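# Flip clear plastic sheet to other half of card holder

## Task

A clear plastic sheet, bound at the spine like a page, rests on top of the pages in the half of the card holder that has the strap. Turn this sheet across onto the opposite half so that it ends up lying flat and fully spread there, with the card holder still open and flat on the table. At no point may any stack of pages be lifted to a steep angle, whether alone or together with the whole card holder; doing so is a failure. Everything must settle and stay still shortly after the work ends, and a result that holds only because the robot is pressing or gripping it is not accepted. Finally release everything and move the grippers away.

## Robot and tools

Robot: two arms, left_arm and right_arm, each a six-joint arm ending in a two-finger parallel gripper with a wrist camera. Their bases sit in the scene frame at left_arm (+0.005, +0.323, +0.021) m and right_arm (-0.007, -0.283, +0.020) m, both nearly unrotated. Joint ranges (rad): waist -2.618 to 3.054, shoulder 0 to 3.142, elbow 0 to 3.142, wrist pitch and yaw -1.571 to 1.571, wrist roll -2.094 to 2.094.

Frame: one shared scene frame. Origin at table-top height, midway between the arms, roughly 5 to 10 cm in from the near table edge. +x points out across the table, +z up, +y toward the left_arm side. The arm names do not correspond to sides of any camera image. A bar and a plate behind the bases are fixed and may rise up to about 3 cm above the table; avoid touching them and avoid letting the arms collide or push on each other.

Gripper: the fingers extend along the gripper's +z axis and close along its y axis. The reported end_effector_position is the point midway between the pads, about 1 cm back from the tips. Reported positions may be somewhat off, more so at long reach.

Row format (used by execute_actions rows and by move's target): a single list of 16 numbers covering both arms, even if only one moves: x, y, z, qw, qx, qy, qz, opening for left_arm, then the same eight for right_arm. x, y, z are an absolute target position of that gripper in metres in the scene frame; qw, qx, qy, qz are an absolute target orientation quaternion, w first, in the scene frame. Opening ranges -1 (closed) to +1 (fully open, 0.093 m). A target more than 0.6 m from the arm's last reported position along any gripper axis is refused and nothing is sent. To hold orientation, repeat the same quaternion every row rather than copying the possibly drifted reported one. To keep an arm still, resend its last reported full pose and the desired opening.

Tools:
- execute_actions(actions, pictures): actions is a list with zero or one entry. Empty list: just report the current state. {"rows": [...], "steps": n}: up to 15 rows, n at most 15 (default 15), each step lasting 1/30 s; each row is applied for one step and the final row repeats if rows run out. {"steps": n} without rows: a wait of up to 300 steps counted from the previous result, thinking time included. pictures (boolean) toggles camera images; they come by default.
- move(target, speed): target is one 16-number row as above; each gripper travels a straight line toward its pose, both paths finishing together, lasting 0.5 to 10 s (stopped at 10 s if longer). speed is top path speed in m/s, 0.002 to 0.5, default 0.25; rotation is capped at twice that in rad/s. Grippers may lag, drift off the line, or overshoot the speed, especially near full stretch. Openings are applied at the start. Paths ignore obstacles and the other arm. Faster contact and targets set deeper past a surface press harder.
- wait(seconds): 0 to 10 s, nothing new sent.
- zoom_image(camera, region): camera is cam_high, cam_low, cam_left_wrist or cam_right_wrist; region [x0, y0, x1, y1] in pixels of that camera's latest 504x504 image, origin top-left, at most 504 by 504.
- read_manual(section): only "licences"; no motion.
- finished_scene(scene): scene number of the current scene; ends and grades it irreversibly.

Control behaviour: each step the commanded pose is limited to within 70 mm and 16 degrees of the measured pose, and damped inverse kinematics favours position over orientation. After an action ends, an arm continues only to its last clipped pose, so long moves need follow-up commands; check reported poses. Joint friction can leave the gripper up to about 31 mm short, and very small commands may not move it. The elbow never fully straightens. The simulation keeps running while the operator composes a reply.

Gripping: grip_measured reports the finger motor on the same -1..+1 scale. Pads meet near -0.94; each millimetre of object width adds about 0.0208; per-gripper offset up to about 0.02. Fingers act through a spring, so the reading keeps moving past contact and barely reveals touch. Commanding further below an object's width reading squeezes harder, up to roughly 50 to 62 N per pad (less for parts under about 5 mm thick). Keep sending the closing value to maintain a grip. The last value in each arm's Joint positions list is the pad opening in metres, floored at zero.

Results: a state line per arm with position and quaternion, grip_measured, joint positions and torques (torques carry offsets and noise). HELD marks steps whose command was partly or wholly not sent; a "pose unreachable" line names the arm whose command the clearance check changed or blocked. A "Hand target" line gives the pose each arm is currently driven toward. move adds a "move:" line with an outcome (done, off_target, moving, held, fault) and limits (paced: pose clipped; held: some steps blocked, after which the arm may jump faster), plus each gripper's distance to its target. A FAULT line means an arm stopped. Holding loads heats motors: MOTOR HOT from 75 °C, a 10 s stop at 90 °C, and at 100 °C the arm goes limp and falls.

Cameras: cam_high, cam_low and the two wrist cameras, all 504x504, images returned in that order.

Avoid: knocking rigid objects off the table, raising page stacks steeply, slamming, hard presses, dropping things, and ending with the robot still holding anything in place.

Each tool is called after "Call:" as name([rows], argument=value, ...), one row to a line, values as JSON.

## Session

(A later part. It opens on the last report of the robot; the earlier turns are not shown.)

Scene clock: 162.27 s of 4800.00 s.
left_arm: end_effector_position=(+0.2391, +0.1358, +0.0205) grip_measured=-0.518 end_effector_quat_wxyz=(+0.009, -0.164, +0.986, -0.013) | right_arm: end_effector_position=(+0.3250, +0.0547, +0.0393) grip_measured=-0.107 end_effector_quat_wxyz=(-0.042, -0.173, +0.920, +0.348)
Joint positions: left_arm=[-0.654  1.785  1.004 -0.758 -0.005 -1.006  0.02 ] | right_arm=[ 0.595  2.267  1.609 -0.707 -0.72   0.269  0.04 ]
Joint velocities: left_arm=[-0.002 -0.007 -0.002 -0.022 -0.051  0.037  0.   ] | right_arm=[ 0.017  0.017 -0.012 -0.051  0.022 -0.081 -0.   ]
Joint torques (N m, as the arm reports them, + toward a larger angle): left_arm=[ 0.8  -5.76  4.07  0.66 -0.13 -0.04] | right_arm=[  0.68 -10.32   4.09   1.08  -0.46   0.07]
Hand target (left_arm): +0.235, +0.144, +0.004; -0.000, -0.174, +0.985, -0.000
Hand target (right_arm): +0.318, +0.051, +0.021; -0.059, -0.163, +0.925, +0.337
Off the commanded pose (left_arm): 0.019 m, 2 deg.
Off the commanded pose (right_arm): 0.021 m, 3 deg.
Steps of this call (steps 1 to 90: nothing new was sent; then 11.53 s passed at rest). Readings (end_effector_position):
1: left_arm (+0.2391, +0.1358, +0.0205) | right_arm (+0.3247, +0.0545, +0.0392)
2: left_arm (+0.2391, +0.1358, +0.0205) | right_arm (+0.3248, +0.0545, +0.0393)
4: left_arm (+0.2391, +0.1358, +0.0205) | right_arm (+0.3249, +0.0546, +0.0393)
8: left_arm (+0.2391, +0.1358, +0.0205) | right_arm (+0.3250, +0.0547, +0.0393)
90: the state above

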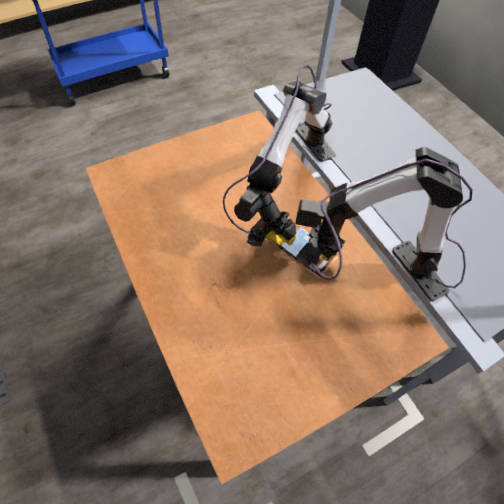

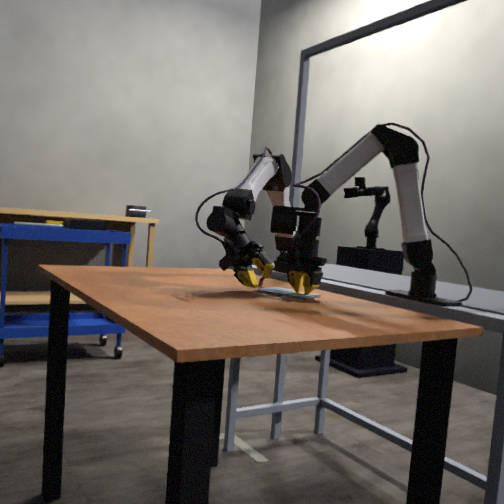

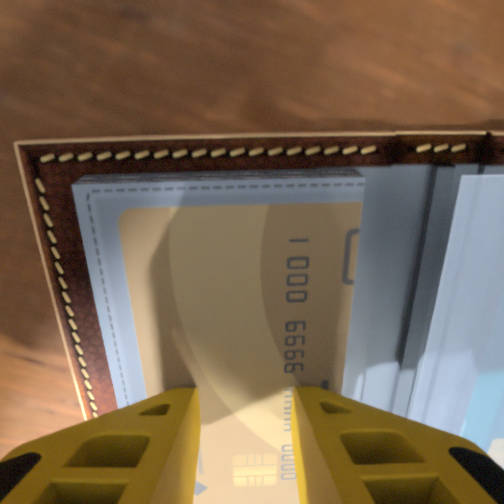

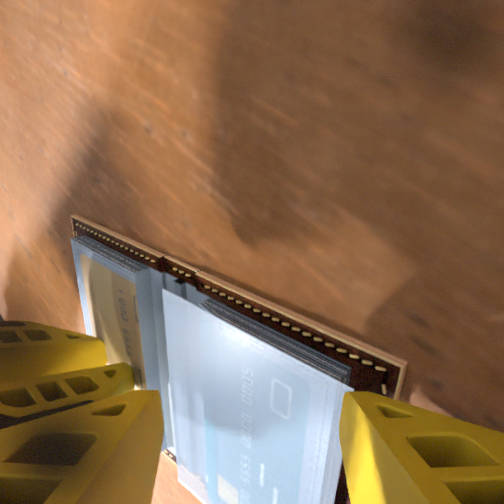

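Call:
execute_actions([
  {"rows": [[0.236,0.1435,0.003,0,-0.1736,0.9848,0,-0.52,0.306,0.046,0.024,-0.0594,-0.1631,0.9254,0.3368,-0.108]], "steps": 15},
])

Scene clock: 164.80 s of 4800.00 s.
left_arm: end_effector_position=(+0.2391, +0.1358, +0.0205) grip_measured=-0.518 end_effector_quat_wxyz=(+0.009, -0.164, +0.986, -0.013) | right_arm: end_effector_position=(+0.3106, +0.0487, +0.0299) grip_measured=-0.107 end_effector_quat_wxyz=(-0.054, -0.170, +0.922, +0.343)
Joint positions: left_arm=[-0.654  1.785  1.004 -0.758 -0.005 -1.006  0.02 ] | right_arm=[ 0.601  2.245  1.534 -0.678 -0.719  0.273  0.04 ]
Joint velocities: left_arm=[ 0.002  0.002 -0.007 -0.022 -0.007 -0.051 -0.001] | right_arm=[ 0.007 -0.002  0.007 -0.007 -0.037  0.051 -0.001]
Joint torques (N m, as the arm reports them, + toward a larger angle): left_arm=[ 0.79 -5.76  4.1   0.65 -0.13 -0.07] | right_arm=[  0.57 -11.84   4.16   1.    -0.47   0.06]
Hand target (left_arm): +0.235, +0.144, +0.004; -0.000, -0.174, +0.985, -0.000
Hand target (right_arm): +0.306, +0.046, +0.024; -0.060, -0.164, +0.925, +0.337
Off the commanded pose (left_arm): 0.019 m, 2 deg.
Off the commanded pose (right_arm): 0.008 m, 1 deg.
Steps of this call (steps 1 to 61: nothing new was sent; steps 62 to 76: all 15 steps of this action). Readings (end_effector_position):
62: left_arm (+0.2391, +0.1358, +0.0205) | right_arm (+0.3242, +0.0544, +0.0383)
63: left_arm (+0.2391, +0.1358, +0.0205) | right_arm (+0.3212, +0.0526, +0.0369)
65: left_arm (+0.2391, +0.1358, +0.0205) | right_arm (+0.3135, +0.0487, +0.0322)
69: left_arm (+0.2391, +0.1358, +0.0205) | right_arm (+0.3109, +0.0483, +0.0305)
76: the state above

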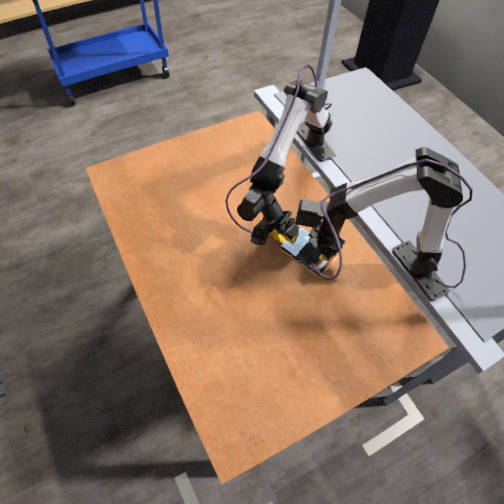

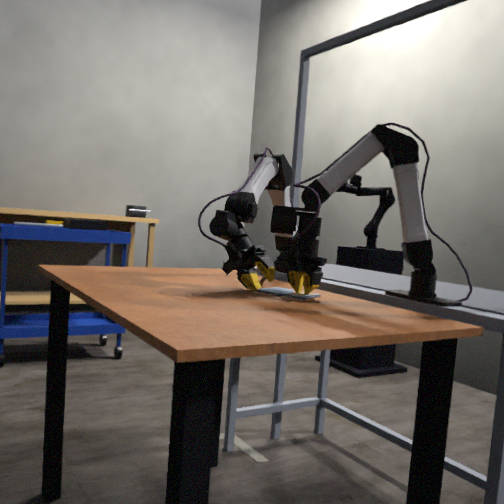

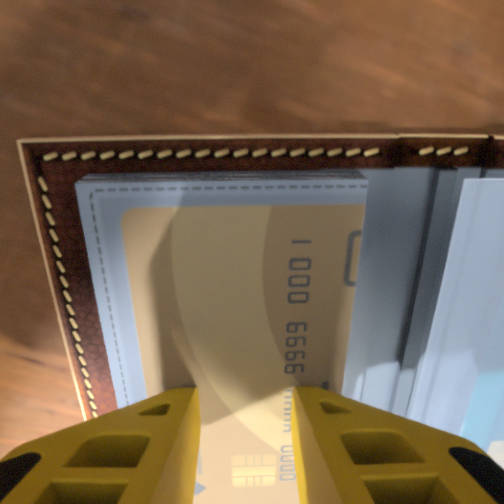

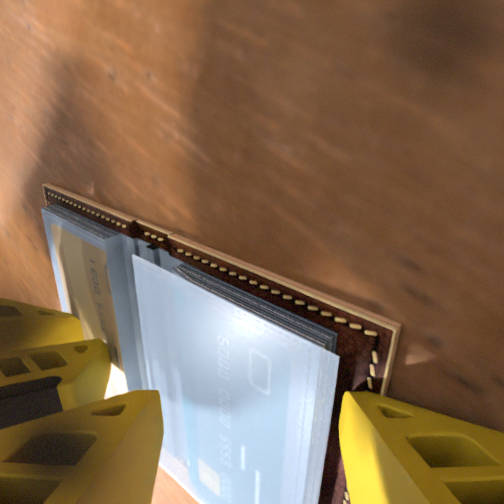

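Call:
zoom_image(camera="cam_right_wrist", region=[280, 310, 430, 460])

Call:
zoom_image(camera="cam_low", region=[250, 255, 340, 310])

Region (280, 310, 430, 460) of cam_right_wrist's 504x504 image, scaled by 3.360, with more detail than that image has.

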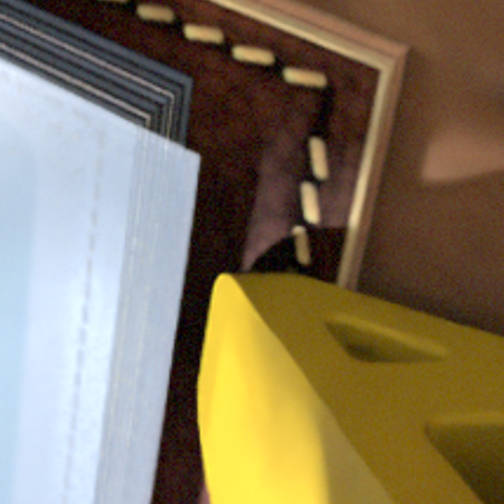

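Region (250, 255, 340, 310) of cam_low's 504x504 image, scaled by 5.600, with more detail than that image has.

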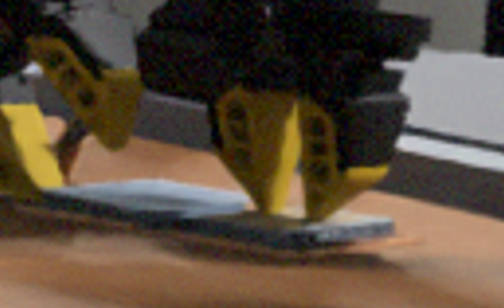

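Call:
execute_actions([
  {"rows": [[0.236,0.1435,0.003,0,-0.1736,0.9848,0,-0.52,0.306,0.046,0.024,-0.0594,-0.1631,0.9254,0.3368,-0.15],[0.236,0.1435,0.003,0,-0.1736,0.9848,0,-0.52,0.306,0.046,0.024,-0.0594,-0.1631,0.9254,0.3368,-0.19],[0.236,0.1435,0.003,0,-0.1736,0.9848,0,-0.52,0.306,0.046,0.024,-0.0594,-0.1631,0.9254,0.3368,-0.23],[0.236,0.1435,0.003,0,-0.1736,0.9848,0,-0.52,0.306,0.046,0.024,-0.0594,-0.1631,0.9254,0.3368,-0.27],[0.236,0.1435,0.003,0,-0.1736,0.9848,0,-0.52,0.306,0.046,0.024,-0.0594,-0.1631,0.9254,0.3368,-0.30],[0.236,0.1435,0.003,0,-0.1736,0.9848,0,-0.52,0.306,0.046,0.024,-0.0594,-0.1631,0.9254,0.3368,-0.33]], "steps": 15},
])

Call:
zoom_image(camera="cam_right_wrist", region=[260, 310, 410, 460])

Scene clock: 178.10 s of 4800.00 s.
left_arm: end_effector_position=(+0.2391, +0.1358, +0.0205) grip_measured=-0.518 end_effector_quat_wxyz=(+0.009, -0.164, +0.986, -0.013) | right_arm: end_effector_position=(+0.3107, +0.0486, +0.0299) grip_measured=-0.328 end_effector_quat_wxyz=(-0.054, -0.169, +0.922, +0.343)
Joint positions: left_arm=[-0.654  1.785  1.004 -0.758 -0.005 -1.006  0.02 ] | right_arm=[ 0.601  2.245  1.534 -0.678 -0.718  0.274  0.029]
Joint velocities: left_arm=[-0.017 -0.012 -0.002  0.007 -0.066 -0.007  0.   ] | right_arm=[-0.002  0.017 -0.002 -0.051  0.007  0.022  0.   ]
Joint torques (N m, as the arm reports them, + toward a larger angle): left_arm=[ 0.73 -5.78  4.09  0.64 -0.13 -0.06] | right_arm=[  0.59 -11.86   4.13   1.    -0.48   0.07]
Hand target (left_arm): +0.235, +0.144, +0.004; -0.000, -0.174, +0.985, +0.000
Hand target (right_arm): +0.306, +0.046, +0.024; -0.060, -0.163, +0.925, +0.337
Off the commanded pose (left_arm): 0.019 m, 2 deg.
Off the commanded pose (right_arm): 0.008 m, 1 deg.
Steps of this call (steps 1 to 90: nothing new was sent; then 9.80 s passed at rest; steps 91 to 105: all 15 steps of this action). Readings (end_effector_position):
91: left_arm (+0.2391, +0.1358, +0.0205) | right_arm (+0.3106, +0.0487, +0.0300)
92: left_arm (+0.2391, +0.1358, +0.0205) | right_arm (+0.3106, +0.0487, +0.0300)
94: left_arm (+0.2391, +0.1358, +0.0205) | right_arm (+0.3106, +0.0487, +0.0300)
98: left_arm (+0.2391, +0.1358, +0.0205) | right_arm (+0.3107, +0.0486, +0.0299)
105: the state above

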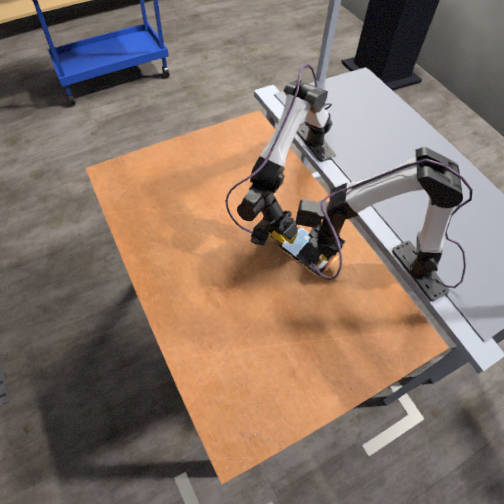

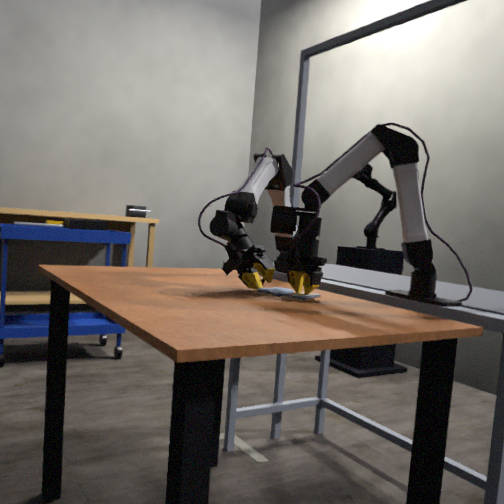

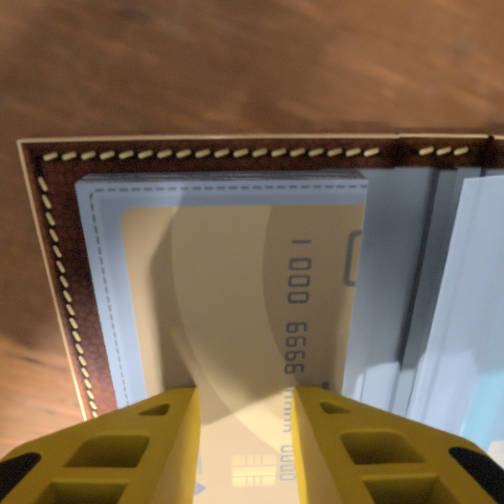

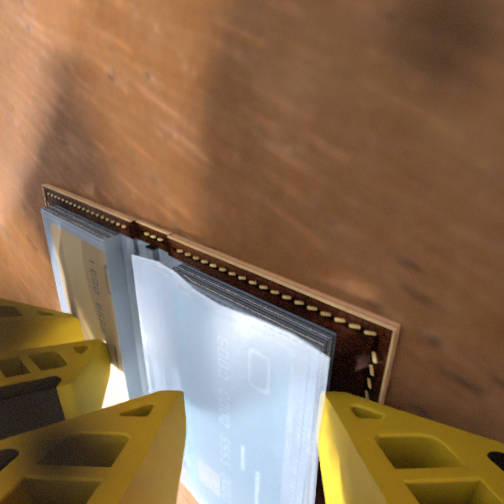

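Region (260, 310, 410, 460) of cam_right_wrist's 504x504 image, scaled by 3.360, with more detail than that image has.

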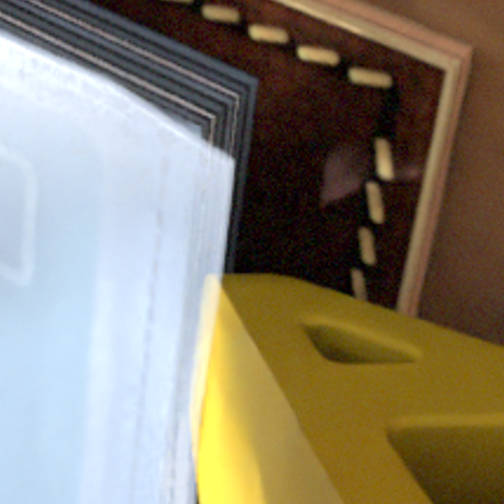

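Call:
execute_actions([
  {"rows": [[0.236,0.1435,0.003,0,-0.1736,0.9848,0,-0.52,0.308,0.047,0.027,-0.0594,-0.1631,0.9254,0.3368,-0.33],[0.236,0.1435,0.003,0,-0.1736,0.9848,0,-0.52,0.309,0.0475,0.029,-0.0594,-0.1631,0.9254,0.3368,-0.33],[0.236,0.1435,0.003,0,-0.1736,0.9848,0,-0.52,0.310,0.048,0.031,-0.0594,-0.1631,0.9254,0.3368,-0.33],[0.236,0.1435,0.003,0,-0.1736,0.9848,0,-0.52,0.310,0.048,0.033,-0.0594,-0.1631,0.9254,0.3368,-0.33],[0.236,0.1435,0.003,0,-0.1736,0.9848,0,-0.52,0.310,0.048,0.035,-0.0594,-0.1631,0.9254,0.3368,-0.33],[0.236,0.1435,0.003,0,-0.1736,0.9848,0,-0.52,0.310,0.048,0.036,-0.0594,-0.1631,0.9254,0.3368,-0.33],[0.236,0.1435,0.003,0,-0.1736,0.9848,0,-0.52,0.310,0.048,0.037,-0.0594,-0.1631,0.9254,0.3368,-0.33],[0.236,0.1435,0.003,0,-0.1736,0.9848,0,-0.52,0.310,0.048,0.038,-0.0594,-0.1631,0.9254,0.3368,-0.33],[0.236,0.1435,0.003,0,-0.1736,0.9848,0,-0.52,0.310,0.048,0.039,-0.0594,-0.1631,0.9254,0.3368,-0.33],[0.236,0.1435,0.003,0,-0.1736,0.9848,0,-0.52,0.310,0.048,0.040,-0.0594,-0.1631,0.9254,0.3368,-0.33],[0.236,0.1435,0.003,0,-0.1736,0.9848,0,-0.52,0.310,0.048,0.041,-0.0594,-0.1631,0.9254,0.3368,-0.33]], "steps": 15},
])

Call:
zoom_image(camera="cam_right_wrist", region=[240, 300, 410, 470])

Scene clock: 195.83 s of 4800.00 s.
left_arm: end_effector_position=(+0.2391, +0.1358, +0.0205) grip_measured=-0.518 end_effector_quat_wxyz=(+0.009, -0.164, +0.986, -0.013) | right_arm: end_effector_position=(+0.3101, +0.0484, +0.0358) grip_measured=-0.328 end_effector_quat_wxyz=(-0.056, -0.168, +0.923, +0.342)
Joint positions: left_arm=[-0.654  1.785  1.004 -0.758 -0.005 -1.006  0.02 ] | right_arm=[ 0.601  2.236  1.547 -0.705 -0.717  0.274  0.029]
Joint velocities: left_arm=[-0.012 -0.007  0.002  0.007 -0.007 -0.007 -0.001] | right_arm=[-0.002 -0.042  0.012 -0.051 -0.007 -0.022 -0.   ]
Joint torques (N m, as the arm reports them, + toward a larger angle): left_arm=[ 0.81 -5.75  4.05  0.63 -0.13 -0.06] | right_arm=[  0.36 -11.95   6.92   0.68  -0.49   0.06]
Hand target (left_arm): +0.235, +0.144, +0.004; -0.000, -0.174, +0.985, +0.000
Hand target (right_arm): +0.310, +0.048, +0.041; -0.059, -0.163, +0.925, +0.337
Off the commanded pose (left_arm): 0.019 m, 2 deg.
Off the commanded pose (right_arm): 0.005 m, 1 deg.
Steps of this call (steps 1 to 90: nothing new was sent; then 14.23 s passed at rest; steps 91 to 105: all 15 steps of this action). Readings (end_effector_position):
91: left_arm (+0.2391, +0.1358, +0.0205) | right_arm (+0.3107, +0.0486, +0.0299)
92: left_arm (+0.2391, +0.1358, +0.0205) | right_arm (+0.3107, +0.0486, +0.0299)
94: left_arm (+0.2391, +0.1358, +0.0205) | right_arm (+0.3106, +0.0486, +0.0298)
98: left_arm (+0.2391, +0.1358, +0.0205) | right_arm (+0.3098, +0.0480, +0.0297)
105: the state above

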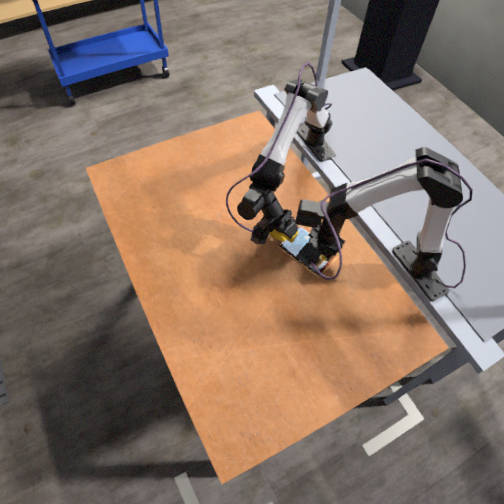

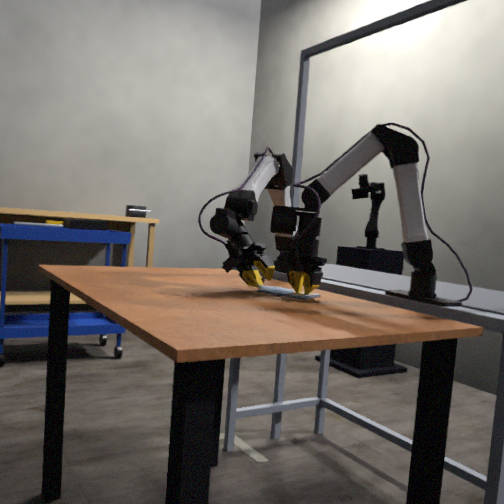

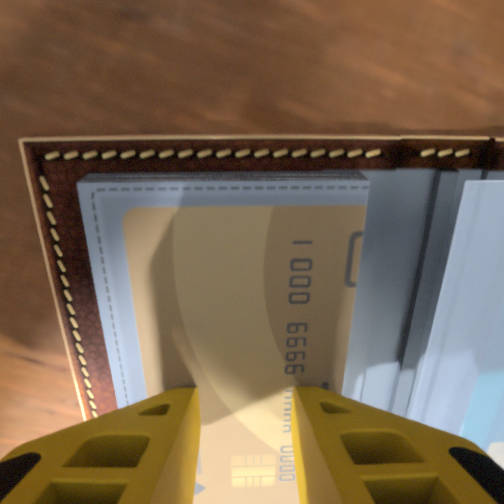

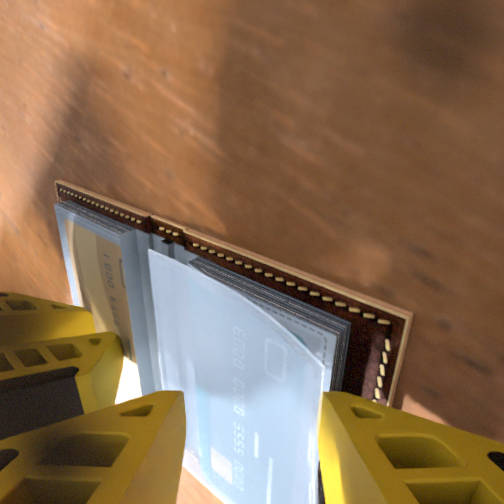

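Region (240, 300, 410, 470) of cam_right_wrist's 504x504 image, scaled by 2.965, with more detail than that image has.

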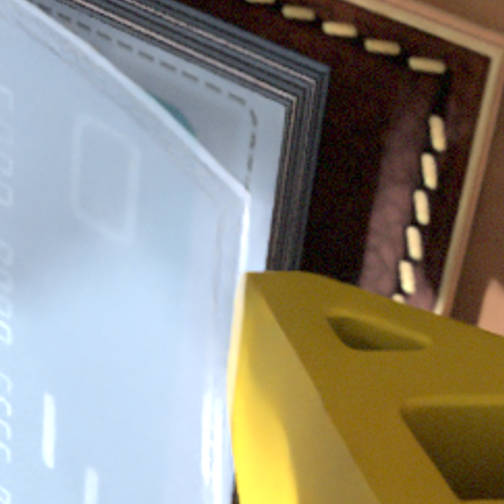

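Call:
execute_actions([
  {"rows": [[0.236,0.1435,0.003,0,-0.1736,0.9848,0,-0.52,0.3095,0.0495,0.0415,-0.0594,-0.1631,0.9254,0.3368,-0.34],[0.236,0.1435,0.003,0,-0.1736,0.9848,0,-0.52,0.309,0.0505,0.0415,-0.0594,-0.1631,0.9254,0.3368,-0.35],[0.236,0.1435,0.003,0,-0.1736,0.9848,0,-0.52,0.3087,0.0515,0.042,-0.0594,-0.1631,0.9254,0.3368,-0.36],[0.236,0.1435,0.003,0,-0.1736,0.9848,0,-0.52,0.3083,0.0525,0.042,-0.0594,-0.1631,0.9254,0.3368,-0.37],[0.236,0.1435,0.003,0,-0.1736,0.9848,0,-0.52,0.308,0.0535,0.042,-0.0594,-0.1631,0.9254,0.3368,-0.38],[0.236,0.1435,0.003,0,-0.1736,0.9848,0,-0.52,0.3076,0.0545,0.042,-0.0594,-0.1631,0.9254,0.3368,-0.39],[0.236,0.1435,0.003,0,-0.1736,0.9848,0,-0.52,0.3072,0.0555,0.042,-0.0594,-0.1631,0.9254,0.3368,-0.40],[0.236,0.1435,0.003,0,-0.1736,0.9848,0,-0.52,0.3069,0.0565,0.042,-0.0594,-0.1631,0.9254,0.3368,-0.41],[0.236,0.1435,0.003,0,-0.1736,0.9848,0,-0.52,0.3065,0.0575,0.042,-0.0594,-0.1631,0.9254,0.3368,-0.42],[0.236,0.1435,0.003,0,-0.1736,0.9848,0,-0.52,0.3062,0.0585,0.042,-0.0594,-0.1631,0.9254,0.3368,-0.42]], "steps": 15},
])

Call:
zoom_image(camera="cam_right_wrist", region=[180, 290, 390, 500])

Scene clock: 205.17 s of 4800.00 s.
left_arm: end_effector_position=(+0.2391, +0.1358, +0.0205) grip_measured=-0.518 end_effector_quat_wxyz=(+0.009, -0.164, +0.986, -0.013) | right_arm: end_effector_position=(+0.3027, +0.0552, +0.0363) grip_measured=-0.418 end_effector_quat_wxyz=(-0.064, -0.166, +0.924, +0.338)
Joint positions: left_arm=[-0.654  1.785  1.004 -0.758 -0.005 -1.006  0.02 ] | right_arm=[ 0.624  2.234  1.548 -0.709 -0.714  0.301  0.025]
Joint velocities: left_arm=[-0.007 -0.012 -0.002 -0.007  0.051 -0.022 -0.001] | right_arm=[ 0.002 -0.002 -0.017  0.037  0.037  0.051 -0.   ]
Joint torques (N m, as the arm reports them, + toward a larger angle): left_arm=[ 0.76 -5.72  4.05  0.64 -0.14 -0.06] | right_arm=[  0.65 -11.88   7.59   0.81  -0.49   0.07]
Hand target (left_arm): +0.235, +0.144, +0.004; -0.000, -0.174, +0.985, +0.000
Hand target (right_arm): +0.306, +0.058, +0.042; -0.059, -0.163, +0.925, +0.337
Off the commanded pose (left_arm): 0.019 m, 2 deg.
Off the commanded pose (right_arm): 0.007 m, 1 deg.
Steps of this call (steps 1 to 90: nothing new was sent; then 5.83 s passed at rest; steps 91 to 105: all 15 steps of this action). Readings (end_effector_position):
91: left_arm (+0.2391, +0.1358, +0.0205) | right_arm (+0.3100, +0.0483, +0.0371)
92: left_arm (+0.2391, +0.1358, +0.0205) | right_arm (+0.3100, +0.0483, +0.0371)
94: left_arm (+0.2391, +0.1358, +0.0205) | right_arm (+0.3098, +0.0485, +0.0370)
98: left_arm (+0.2391, +0.1358, +0.0205) | right_arm (+0.3072, +0.0510, +0.0367)
105: the state above

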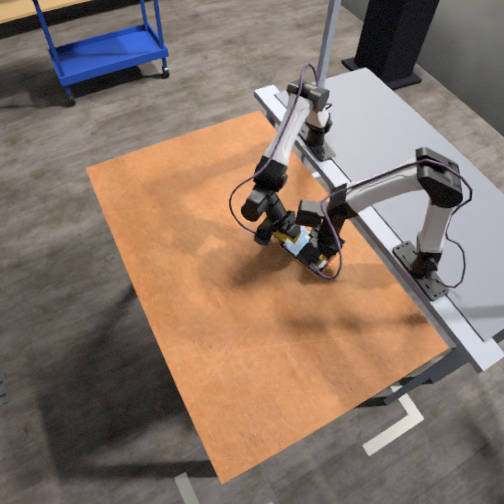

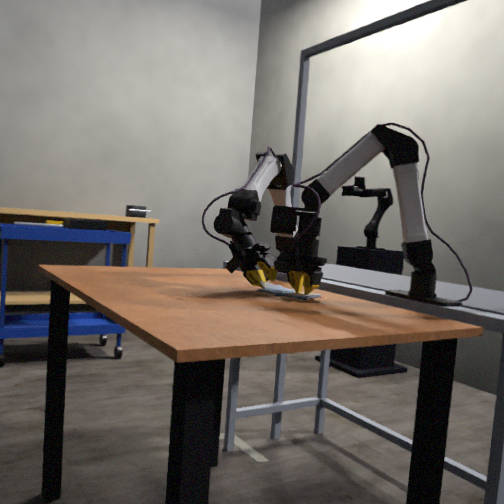

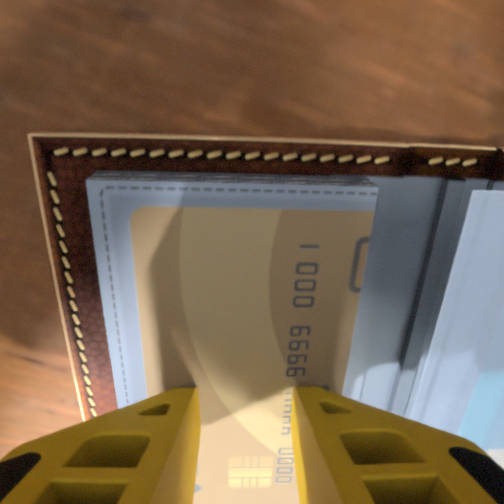

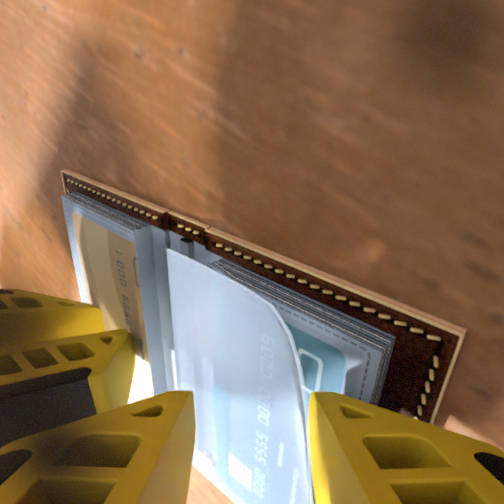

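Region (180, 290, 390, 500) of cam_right_wrist's 504x504 image, scaled by 2.400, with more detail than that image has.

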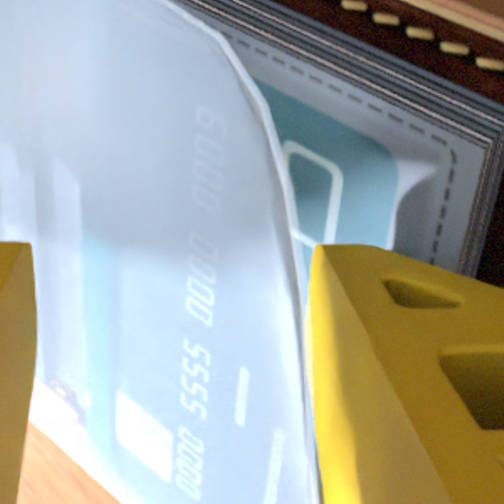

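Call:
zoom_image(camera="cam_low", region=[240, 250, 330, 305])

Region (240, 250, 330, 305) of cam_low's 504x504 image, scaled by 5.600, with more detail than that image has.

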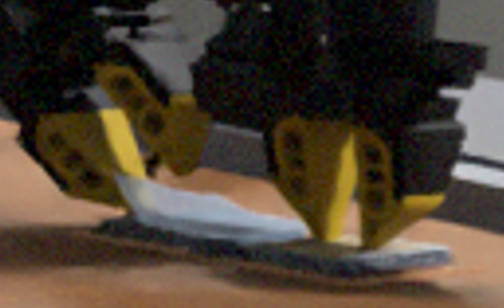

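Call:
execute_actions([
  {"rows": [[0.236,0.1435,0.003,0,-0.1736,0.9848,0,-0.52,0.3062,0.0585,0.042,-0.0594,-0.1631,0.9254,0.3368,-0.47],[0.236,0.1435,0.003,0,-0.1736,0.9848,0,-0.52,0.3062,0.0585,0.042,-0.0594,-0.1631,0.9254,0.3368,-0.52],[0.236,0.1435,0.003,0,-0.1736,0.9848,0,-0.52,0.3062,0.0585,0.042,-0.0594,-0.1631,0.9254,0.3368,-0.57],[0.236,0.1435,0.003,0,-0.1736,0.9848,0,-0.52,0.3062,0.0585,0.042,-0.0594,-0.1631,0.9254,0.3368,-0.62],[0.236,0.1435,0.003,0,-0.1736,0.9848,0,-0.52,0.3062,0.0585,0.042,-0.0594,-0.1631,0.9254,0.3368,-0.67],[0.236,0.1435,0.003,0,-0.1736,0.9848,0,-0.52,0.3062,0.0585,0.042,-0.0594,-0.1631,0.9254,0.3368,-0.72],[0.236,0.1435,0.003,0,-0.1736,0.9848,0,-0.52,0.3062,0.0585,0.042,-0.0594,-0.1631,0.9254,0.3368,-0.77],[0.236,0.1435,0.003,0,-0.1736,0.9848,0,-0.52,0.3062,0.0585,0.042,-0.0594,-0.1631,0.9254,0.3368,-0.82],[0.236,0.1435,0.003,0,-0.1736,0.9848,0,-0.52,0.3062,0.0585,0.042,-0.0594,-0.1631,0.9254,0.3368,-0.87],[0.236,0.1435,0.003,0,-0.1736,0.9848,0,-0.52,0.3062,0.0585,0.042,-0.0594,-0.1631,0.9254,0.3368,-0.92],[0.236,0.1435,0.003,0,-0.1736,0.9848,0,-0.52,0.3062,0.0585,0.042,-0.0594,-0.1631,0.9254,0.3368,-0.96],[0.236,0.1435,0.003,0,-0.1736,0.9848,0,-0.52,0.3062,0.0585,0.042,-0.0594,-0.1631,0.9254,0.3368,-1.0]], "steps": 15},
])

Call:
zoom_image(camera="cam_low", region=[240, 250, 330, 305])

Scene clock: 215.93 s of 4800.00 s.
left_arm: end_effector_position=(+0.2391, +0.1358, +0.0205) grip_measured=-0.518 end_effector_quat_wxyz=(+0.009, -0.164, +0.986, -0.013) | right_arm: end_effector_position=(+0.3030, +0.0549, +0.0360) grip_measured=-1.000 end_effector_quat_wxyz=(-0.064, -0.164, +0.925, +0.337)
Joint positions: left_arm=[-0.654  1.785  1.004 -0.758 -0.005 -1.006  0.02 ] | right_arm=[ 0.624  2.234  1.548 -0.709 -0.711  0.305  0.   ]
Joint velocities: left_arm=[-0.007  0.007  0.012  0.081  0.037 -0.051 -0.001] | right_arm=[-0.002  0.002 -0.007  0.007 -0.022 -0.095  0.   ]
Joint torques (N m, as the arm reports them, + toward a larger angle): left_arm=[ 0.79 -5.69  4.06  0.65 -0.13 -0.05] | right_arm=[  0.58 -11.87   7.58   0.81  -0.51   0.07]
Hand target (left_arm): +0.235, +0.144, +0.004; -0.000, -0.174, +0.985, +0.000
Hand target (right_arm): +0.306, +0.058, +0.042; -0.059, -0.163, +0.925, +0.337
Off the commanded pose (left_arm): 0.019 m, 2 deg.
Off the commanded pose (right_arm): 0.008 m, 1 deg.
Steps of this call (steps 1 to 90: nothing new was sent; then 7.27 s passed at rest; steps 91 to 105: all 15 steps of this action). Readings (end_effector_position):
91: left_arm (+0.2391, +0.1358, +0.0205) | right_arm (+0.3028, +0.0550, +0.0362)
92: left_arm (+0.2391, +0.1358, +0.0205) | right_arm (+0.3028, +0.0550, +0.0362)
94: left_arm (+0.2391, +0.1358, +0.0205) | right_arm (+0.3029, +0.0550, +0.0361)
98: left_arm (+0.2391, +0.1358, +0.0205) | right_arm (+0.3029, +0.0549, +0.0361)
105: the state above

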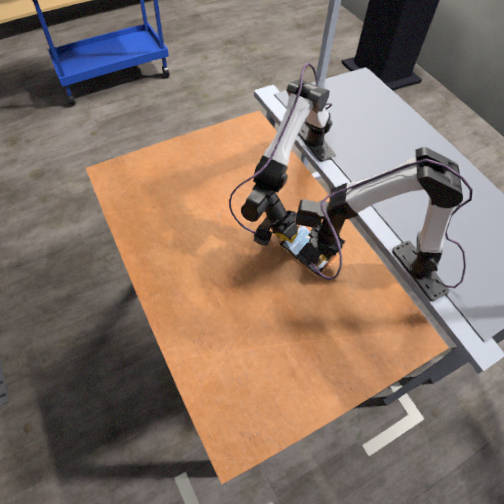

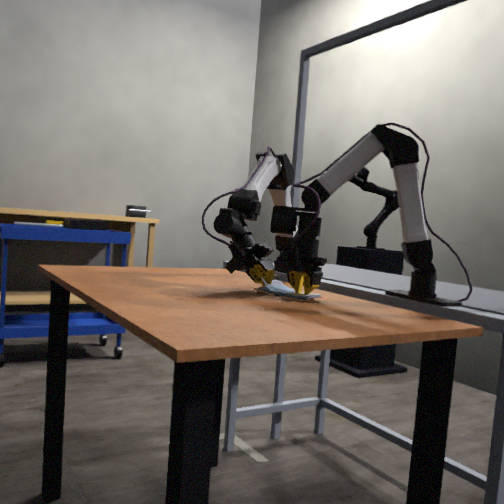

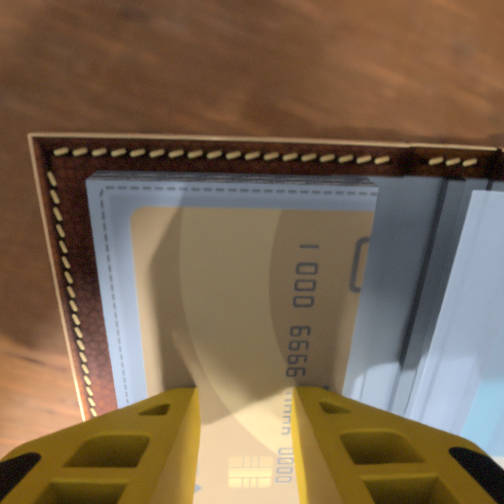

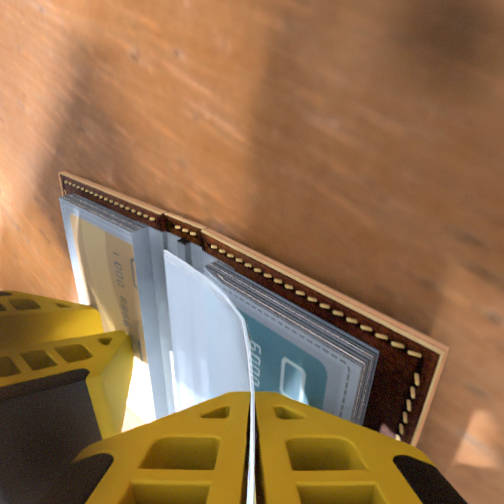

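Region (240, 250, 330, 305) of cam_low's 504x504 image, scaled by 5.600, with more detail than that image has.

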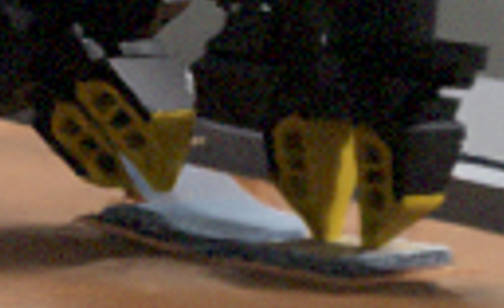

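Call:
move(target=[0.238,0.140,0.08,0,-0.1736,0.9848,0,-0.52,0.3062,0.0585,0.042,-0.0594,-0.1631,0.9254,0.3368,-1.0], speed=0.1)

Call:
move(target=[0.20,0.33,0.16,0,-0.1736,0.9848,0,-0.52,0.3062,0.0585,0.042,-0.0594,-0.1631,0.9254,0.3368,-1.0], speed=0.2)

Scene clock: 219.83 s of 4800.00 s.
left_arm: end_effector_position=(+0.2322, +0.1418, +0.0696) grip_measured=-0.518 end_effector_quat_wxyz=(-0.011, -0.167, +0.986, +0.010) | right_arm: end_effector_position=(+0.3030, +0.0548, +0.0360) grip_measured=-1.000 end_effector_quat_wxyz=(-0.064, -0.164, +0.925, +0.337)
Joint positions: left_arm=[-0.654  1.723  1.144 -1.021 -0.005 -1.012  0.02 ] | right_arm=[ 0.624  2.234  1.548 -0.709 -0.71   0.306  0.   ]
Joint velocities: left_arm=[-0.002  0.007  0.017 -0.081 -0.007 -0.007  0.001] | right_arm=[ 0.012  0.002  0.017  0.037 -0.037 -0.007  0.   ]
Joint torques (N m, as the arm reports them, + toward a larger angle): left_arm=[  0.36 -10.12   8.92   0.09  -0.14  -0.06] | right_arm=[  0.6  -11.9    7.59   0.81  -0.51   0.07]
Hand target (left_arm): +0.238, +0.140, +0.080; -0.000, -0.174, +0.985, -0.000
Hand target (right_arm): +0.306, +0.058, +0.042; -0.059, -0.163, +0.925, +0.337
Off the commanded pose (left_arm): 0.012 m, 2 deg.
Off the commanded pose (right_arm): 0.008 m, 1 deg.
move: off_target (left_arm)

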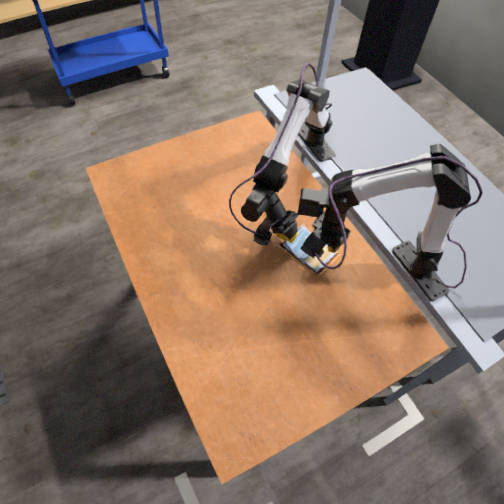

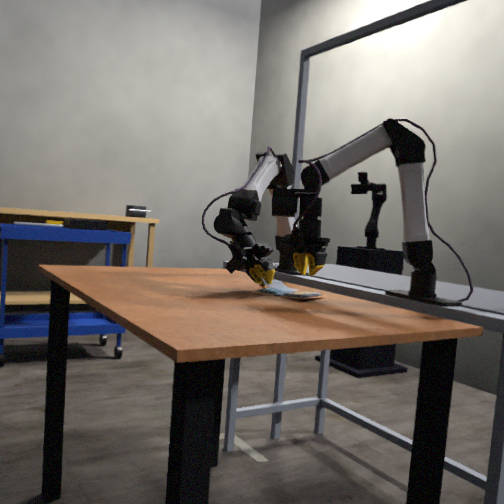

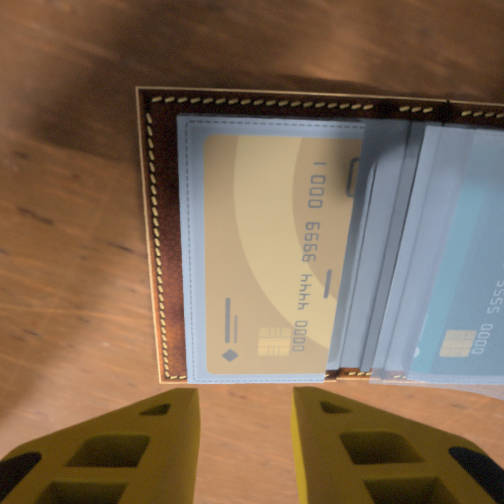

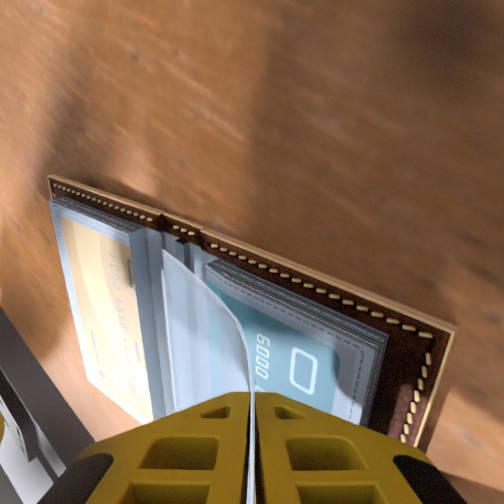

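Scene clock: 221.60 s of 4800.00 s.
left_arm: end_effector_position=(+0.1972, +0.3258, +0.1491) grip_measured=-0.518 end_effector_quat_wxyz=(-0.015, -0.173, +0.985, +0.005) | right_arm: end_effector_position=(+0.3030, +0.0548, +0.0360) grip_measured=-1.000 end_effector_quat_wxyz=(-0.064, -0.164, +0.925, +0.337)
Joint positions: left_arm=[ 0.023  1.285  1.063 -1.373 -0.01  -0.348  0.02 ] | right_arm=[ 0.624  2.234  1.548 -0.709 -0.71   0.306  0.   ]
Joint velocities: left_arm=[-0.002 -0.007  0.002 -0.037 -0.007 -0.007  0.001] | right_arm=[-0.007 -0.007 -0.027  0.022  0.022  0.022  0.   ]
Joint torques (N m, as the arm reports them, + toward a larger angle): left_arm=[ 0.82 -5.83  9.48  0.16  0.    0.06] | right_arm=[  0.61 -11.88   7.58   0.81  -0.51   0.07]
Hand target (left_arm): +0.200, +0.327, +0.158; +0.001, -0.174, +0.985, -0.002
Hand target (right_arm): +0.306, +0.058, +0.042; -0.059, -0.163, +0.925, +0.337
Off the commanded pose (left_arm): 0.012 m, 2 deg.
Off the commanded pose (right_arm): 0.008 m, 1 deg.
move: off_target (left_arm)

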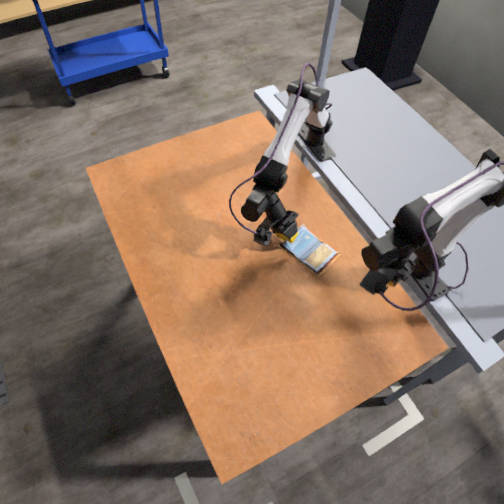

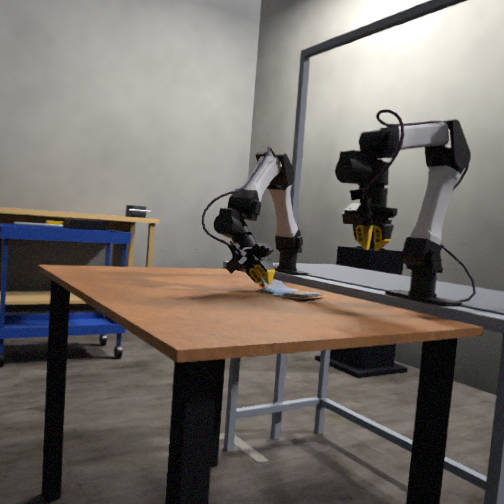

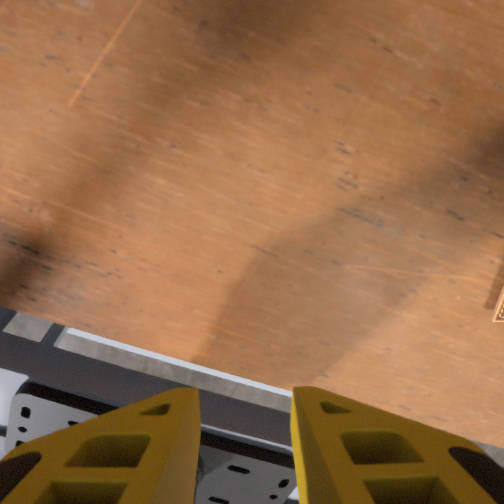

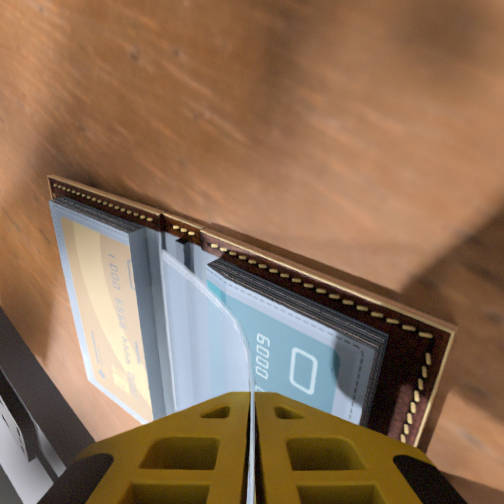

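Call:
move(target=[0.20,0.33,0.16,0,-0.1736,0.9848,0,-0.52,0.295,0.083,0.068,-0.030,-0.171,0.970,0.171,-1.0], speed=0.04)

Scene clock: 231.27 s of 4800.00 s.
left_arm: end_effector_position=(+0.1953, +0.3282, +0.1491) grip_measured=-0.518 end_effector_quat_wxyz=(-0.019, -0.172, +0.985, +0.005) | right_arm: end_effector_position=(+0.2976, +0.0838, +0.0768) grip_measured=-1.000 end_effector_quat_wxyz=(-0.018, -0.179, +0.967, +0.182)
Joint positions: left_arm=[ 0.036  1.285  1.063 -1.381 -0.01  -0.333  0.02 ] | right_arm=[ 0.788  2.244  1.862 -1.02  -0.359  0.418  0.   ]
Joint velocities: left_arm=[-0.017  0.012  0.002 -0.037  0.051 -0.037  0.   ] | right_arm=[-0.017  0.007  0.002  0.007  0.007  0.022  0.   ]
Joint torques (N m, as the arm reports them, + toward a larger angle): left_arm=[ 0.63 -5.76 10.01  0.12 -0.03  0.09] | right_arm=[  0.56 -10.67   7.65   0.68  -0.31   0.06]
Hand target (left_arm): +0.200, +0.330, +0.160; +0.000, -0.173, +0.985, +0.000
Hand target (right_arm): +0.295, +0.082, +0.069; -0.030, -0.172, +0.970, +0.171
Off the commanded pose (left_arm): 0.012 m, 2 deg.
Off the commanded pose (right_arm): 0.009 m, 2 deg.
After step 90, 1.87 s passed at rest.
move: off_target (left_arm)

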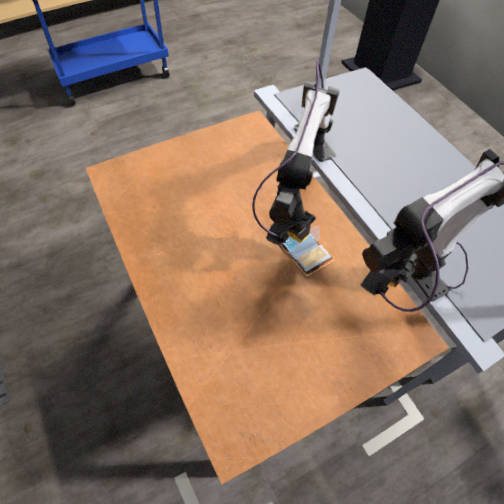

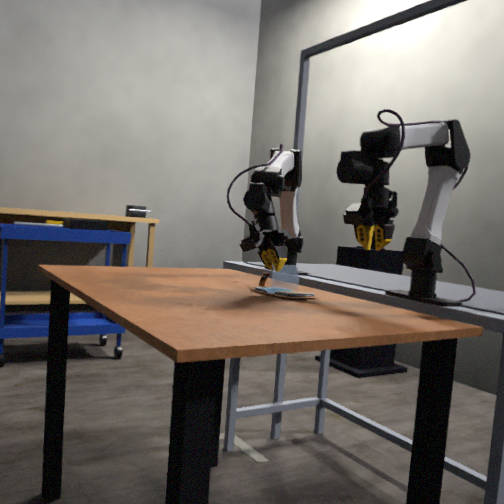

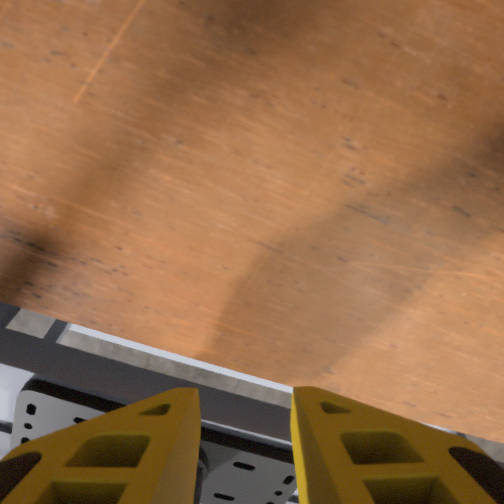

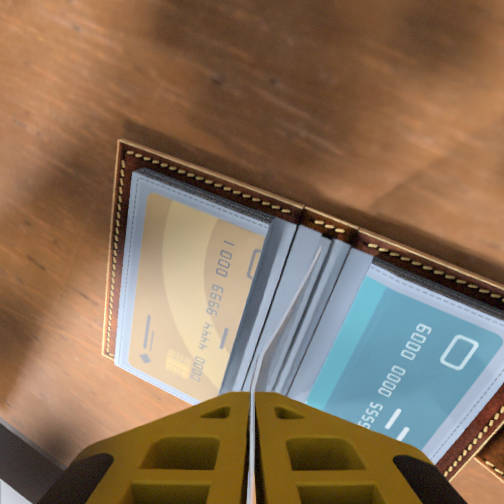

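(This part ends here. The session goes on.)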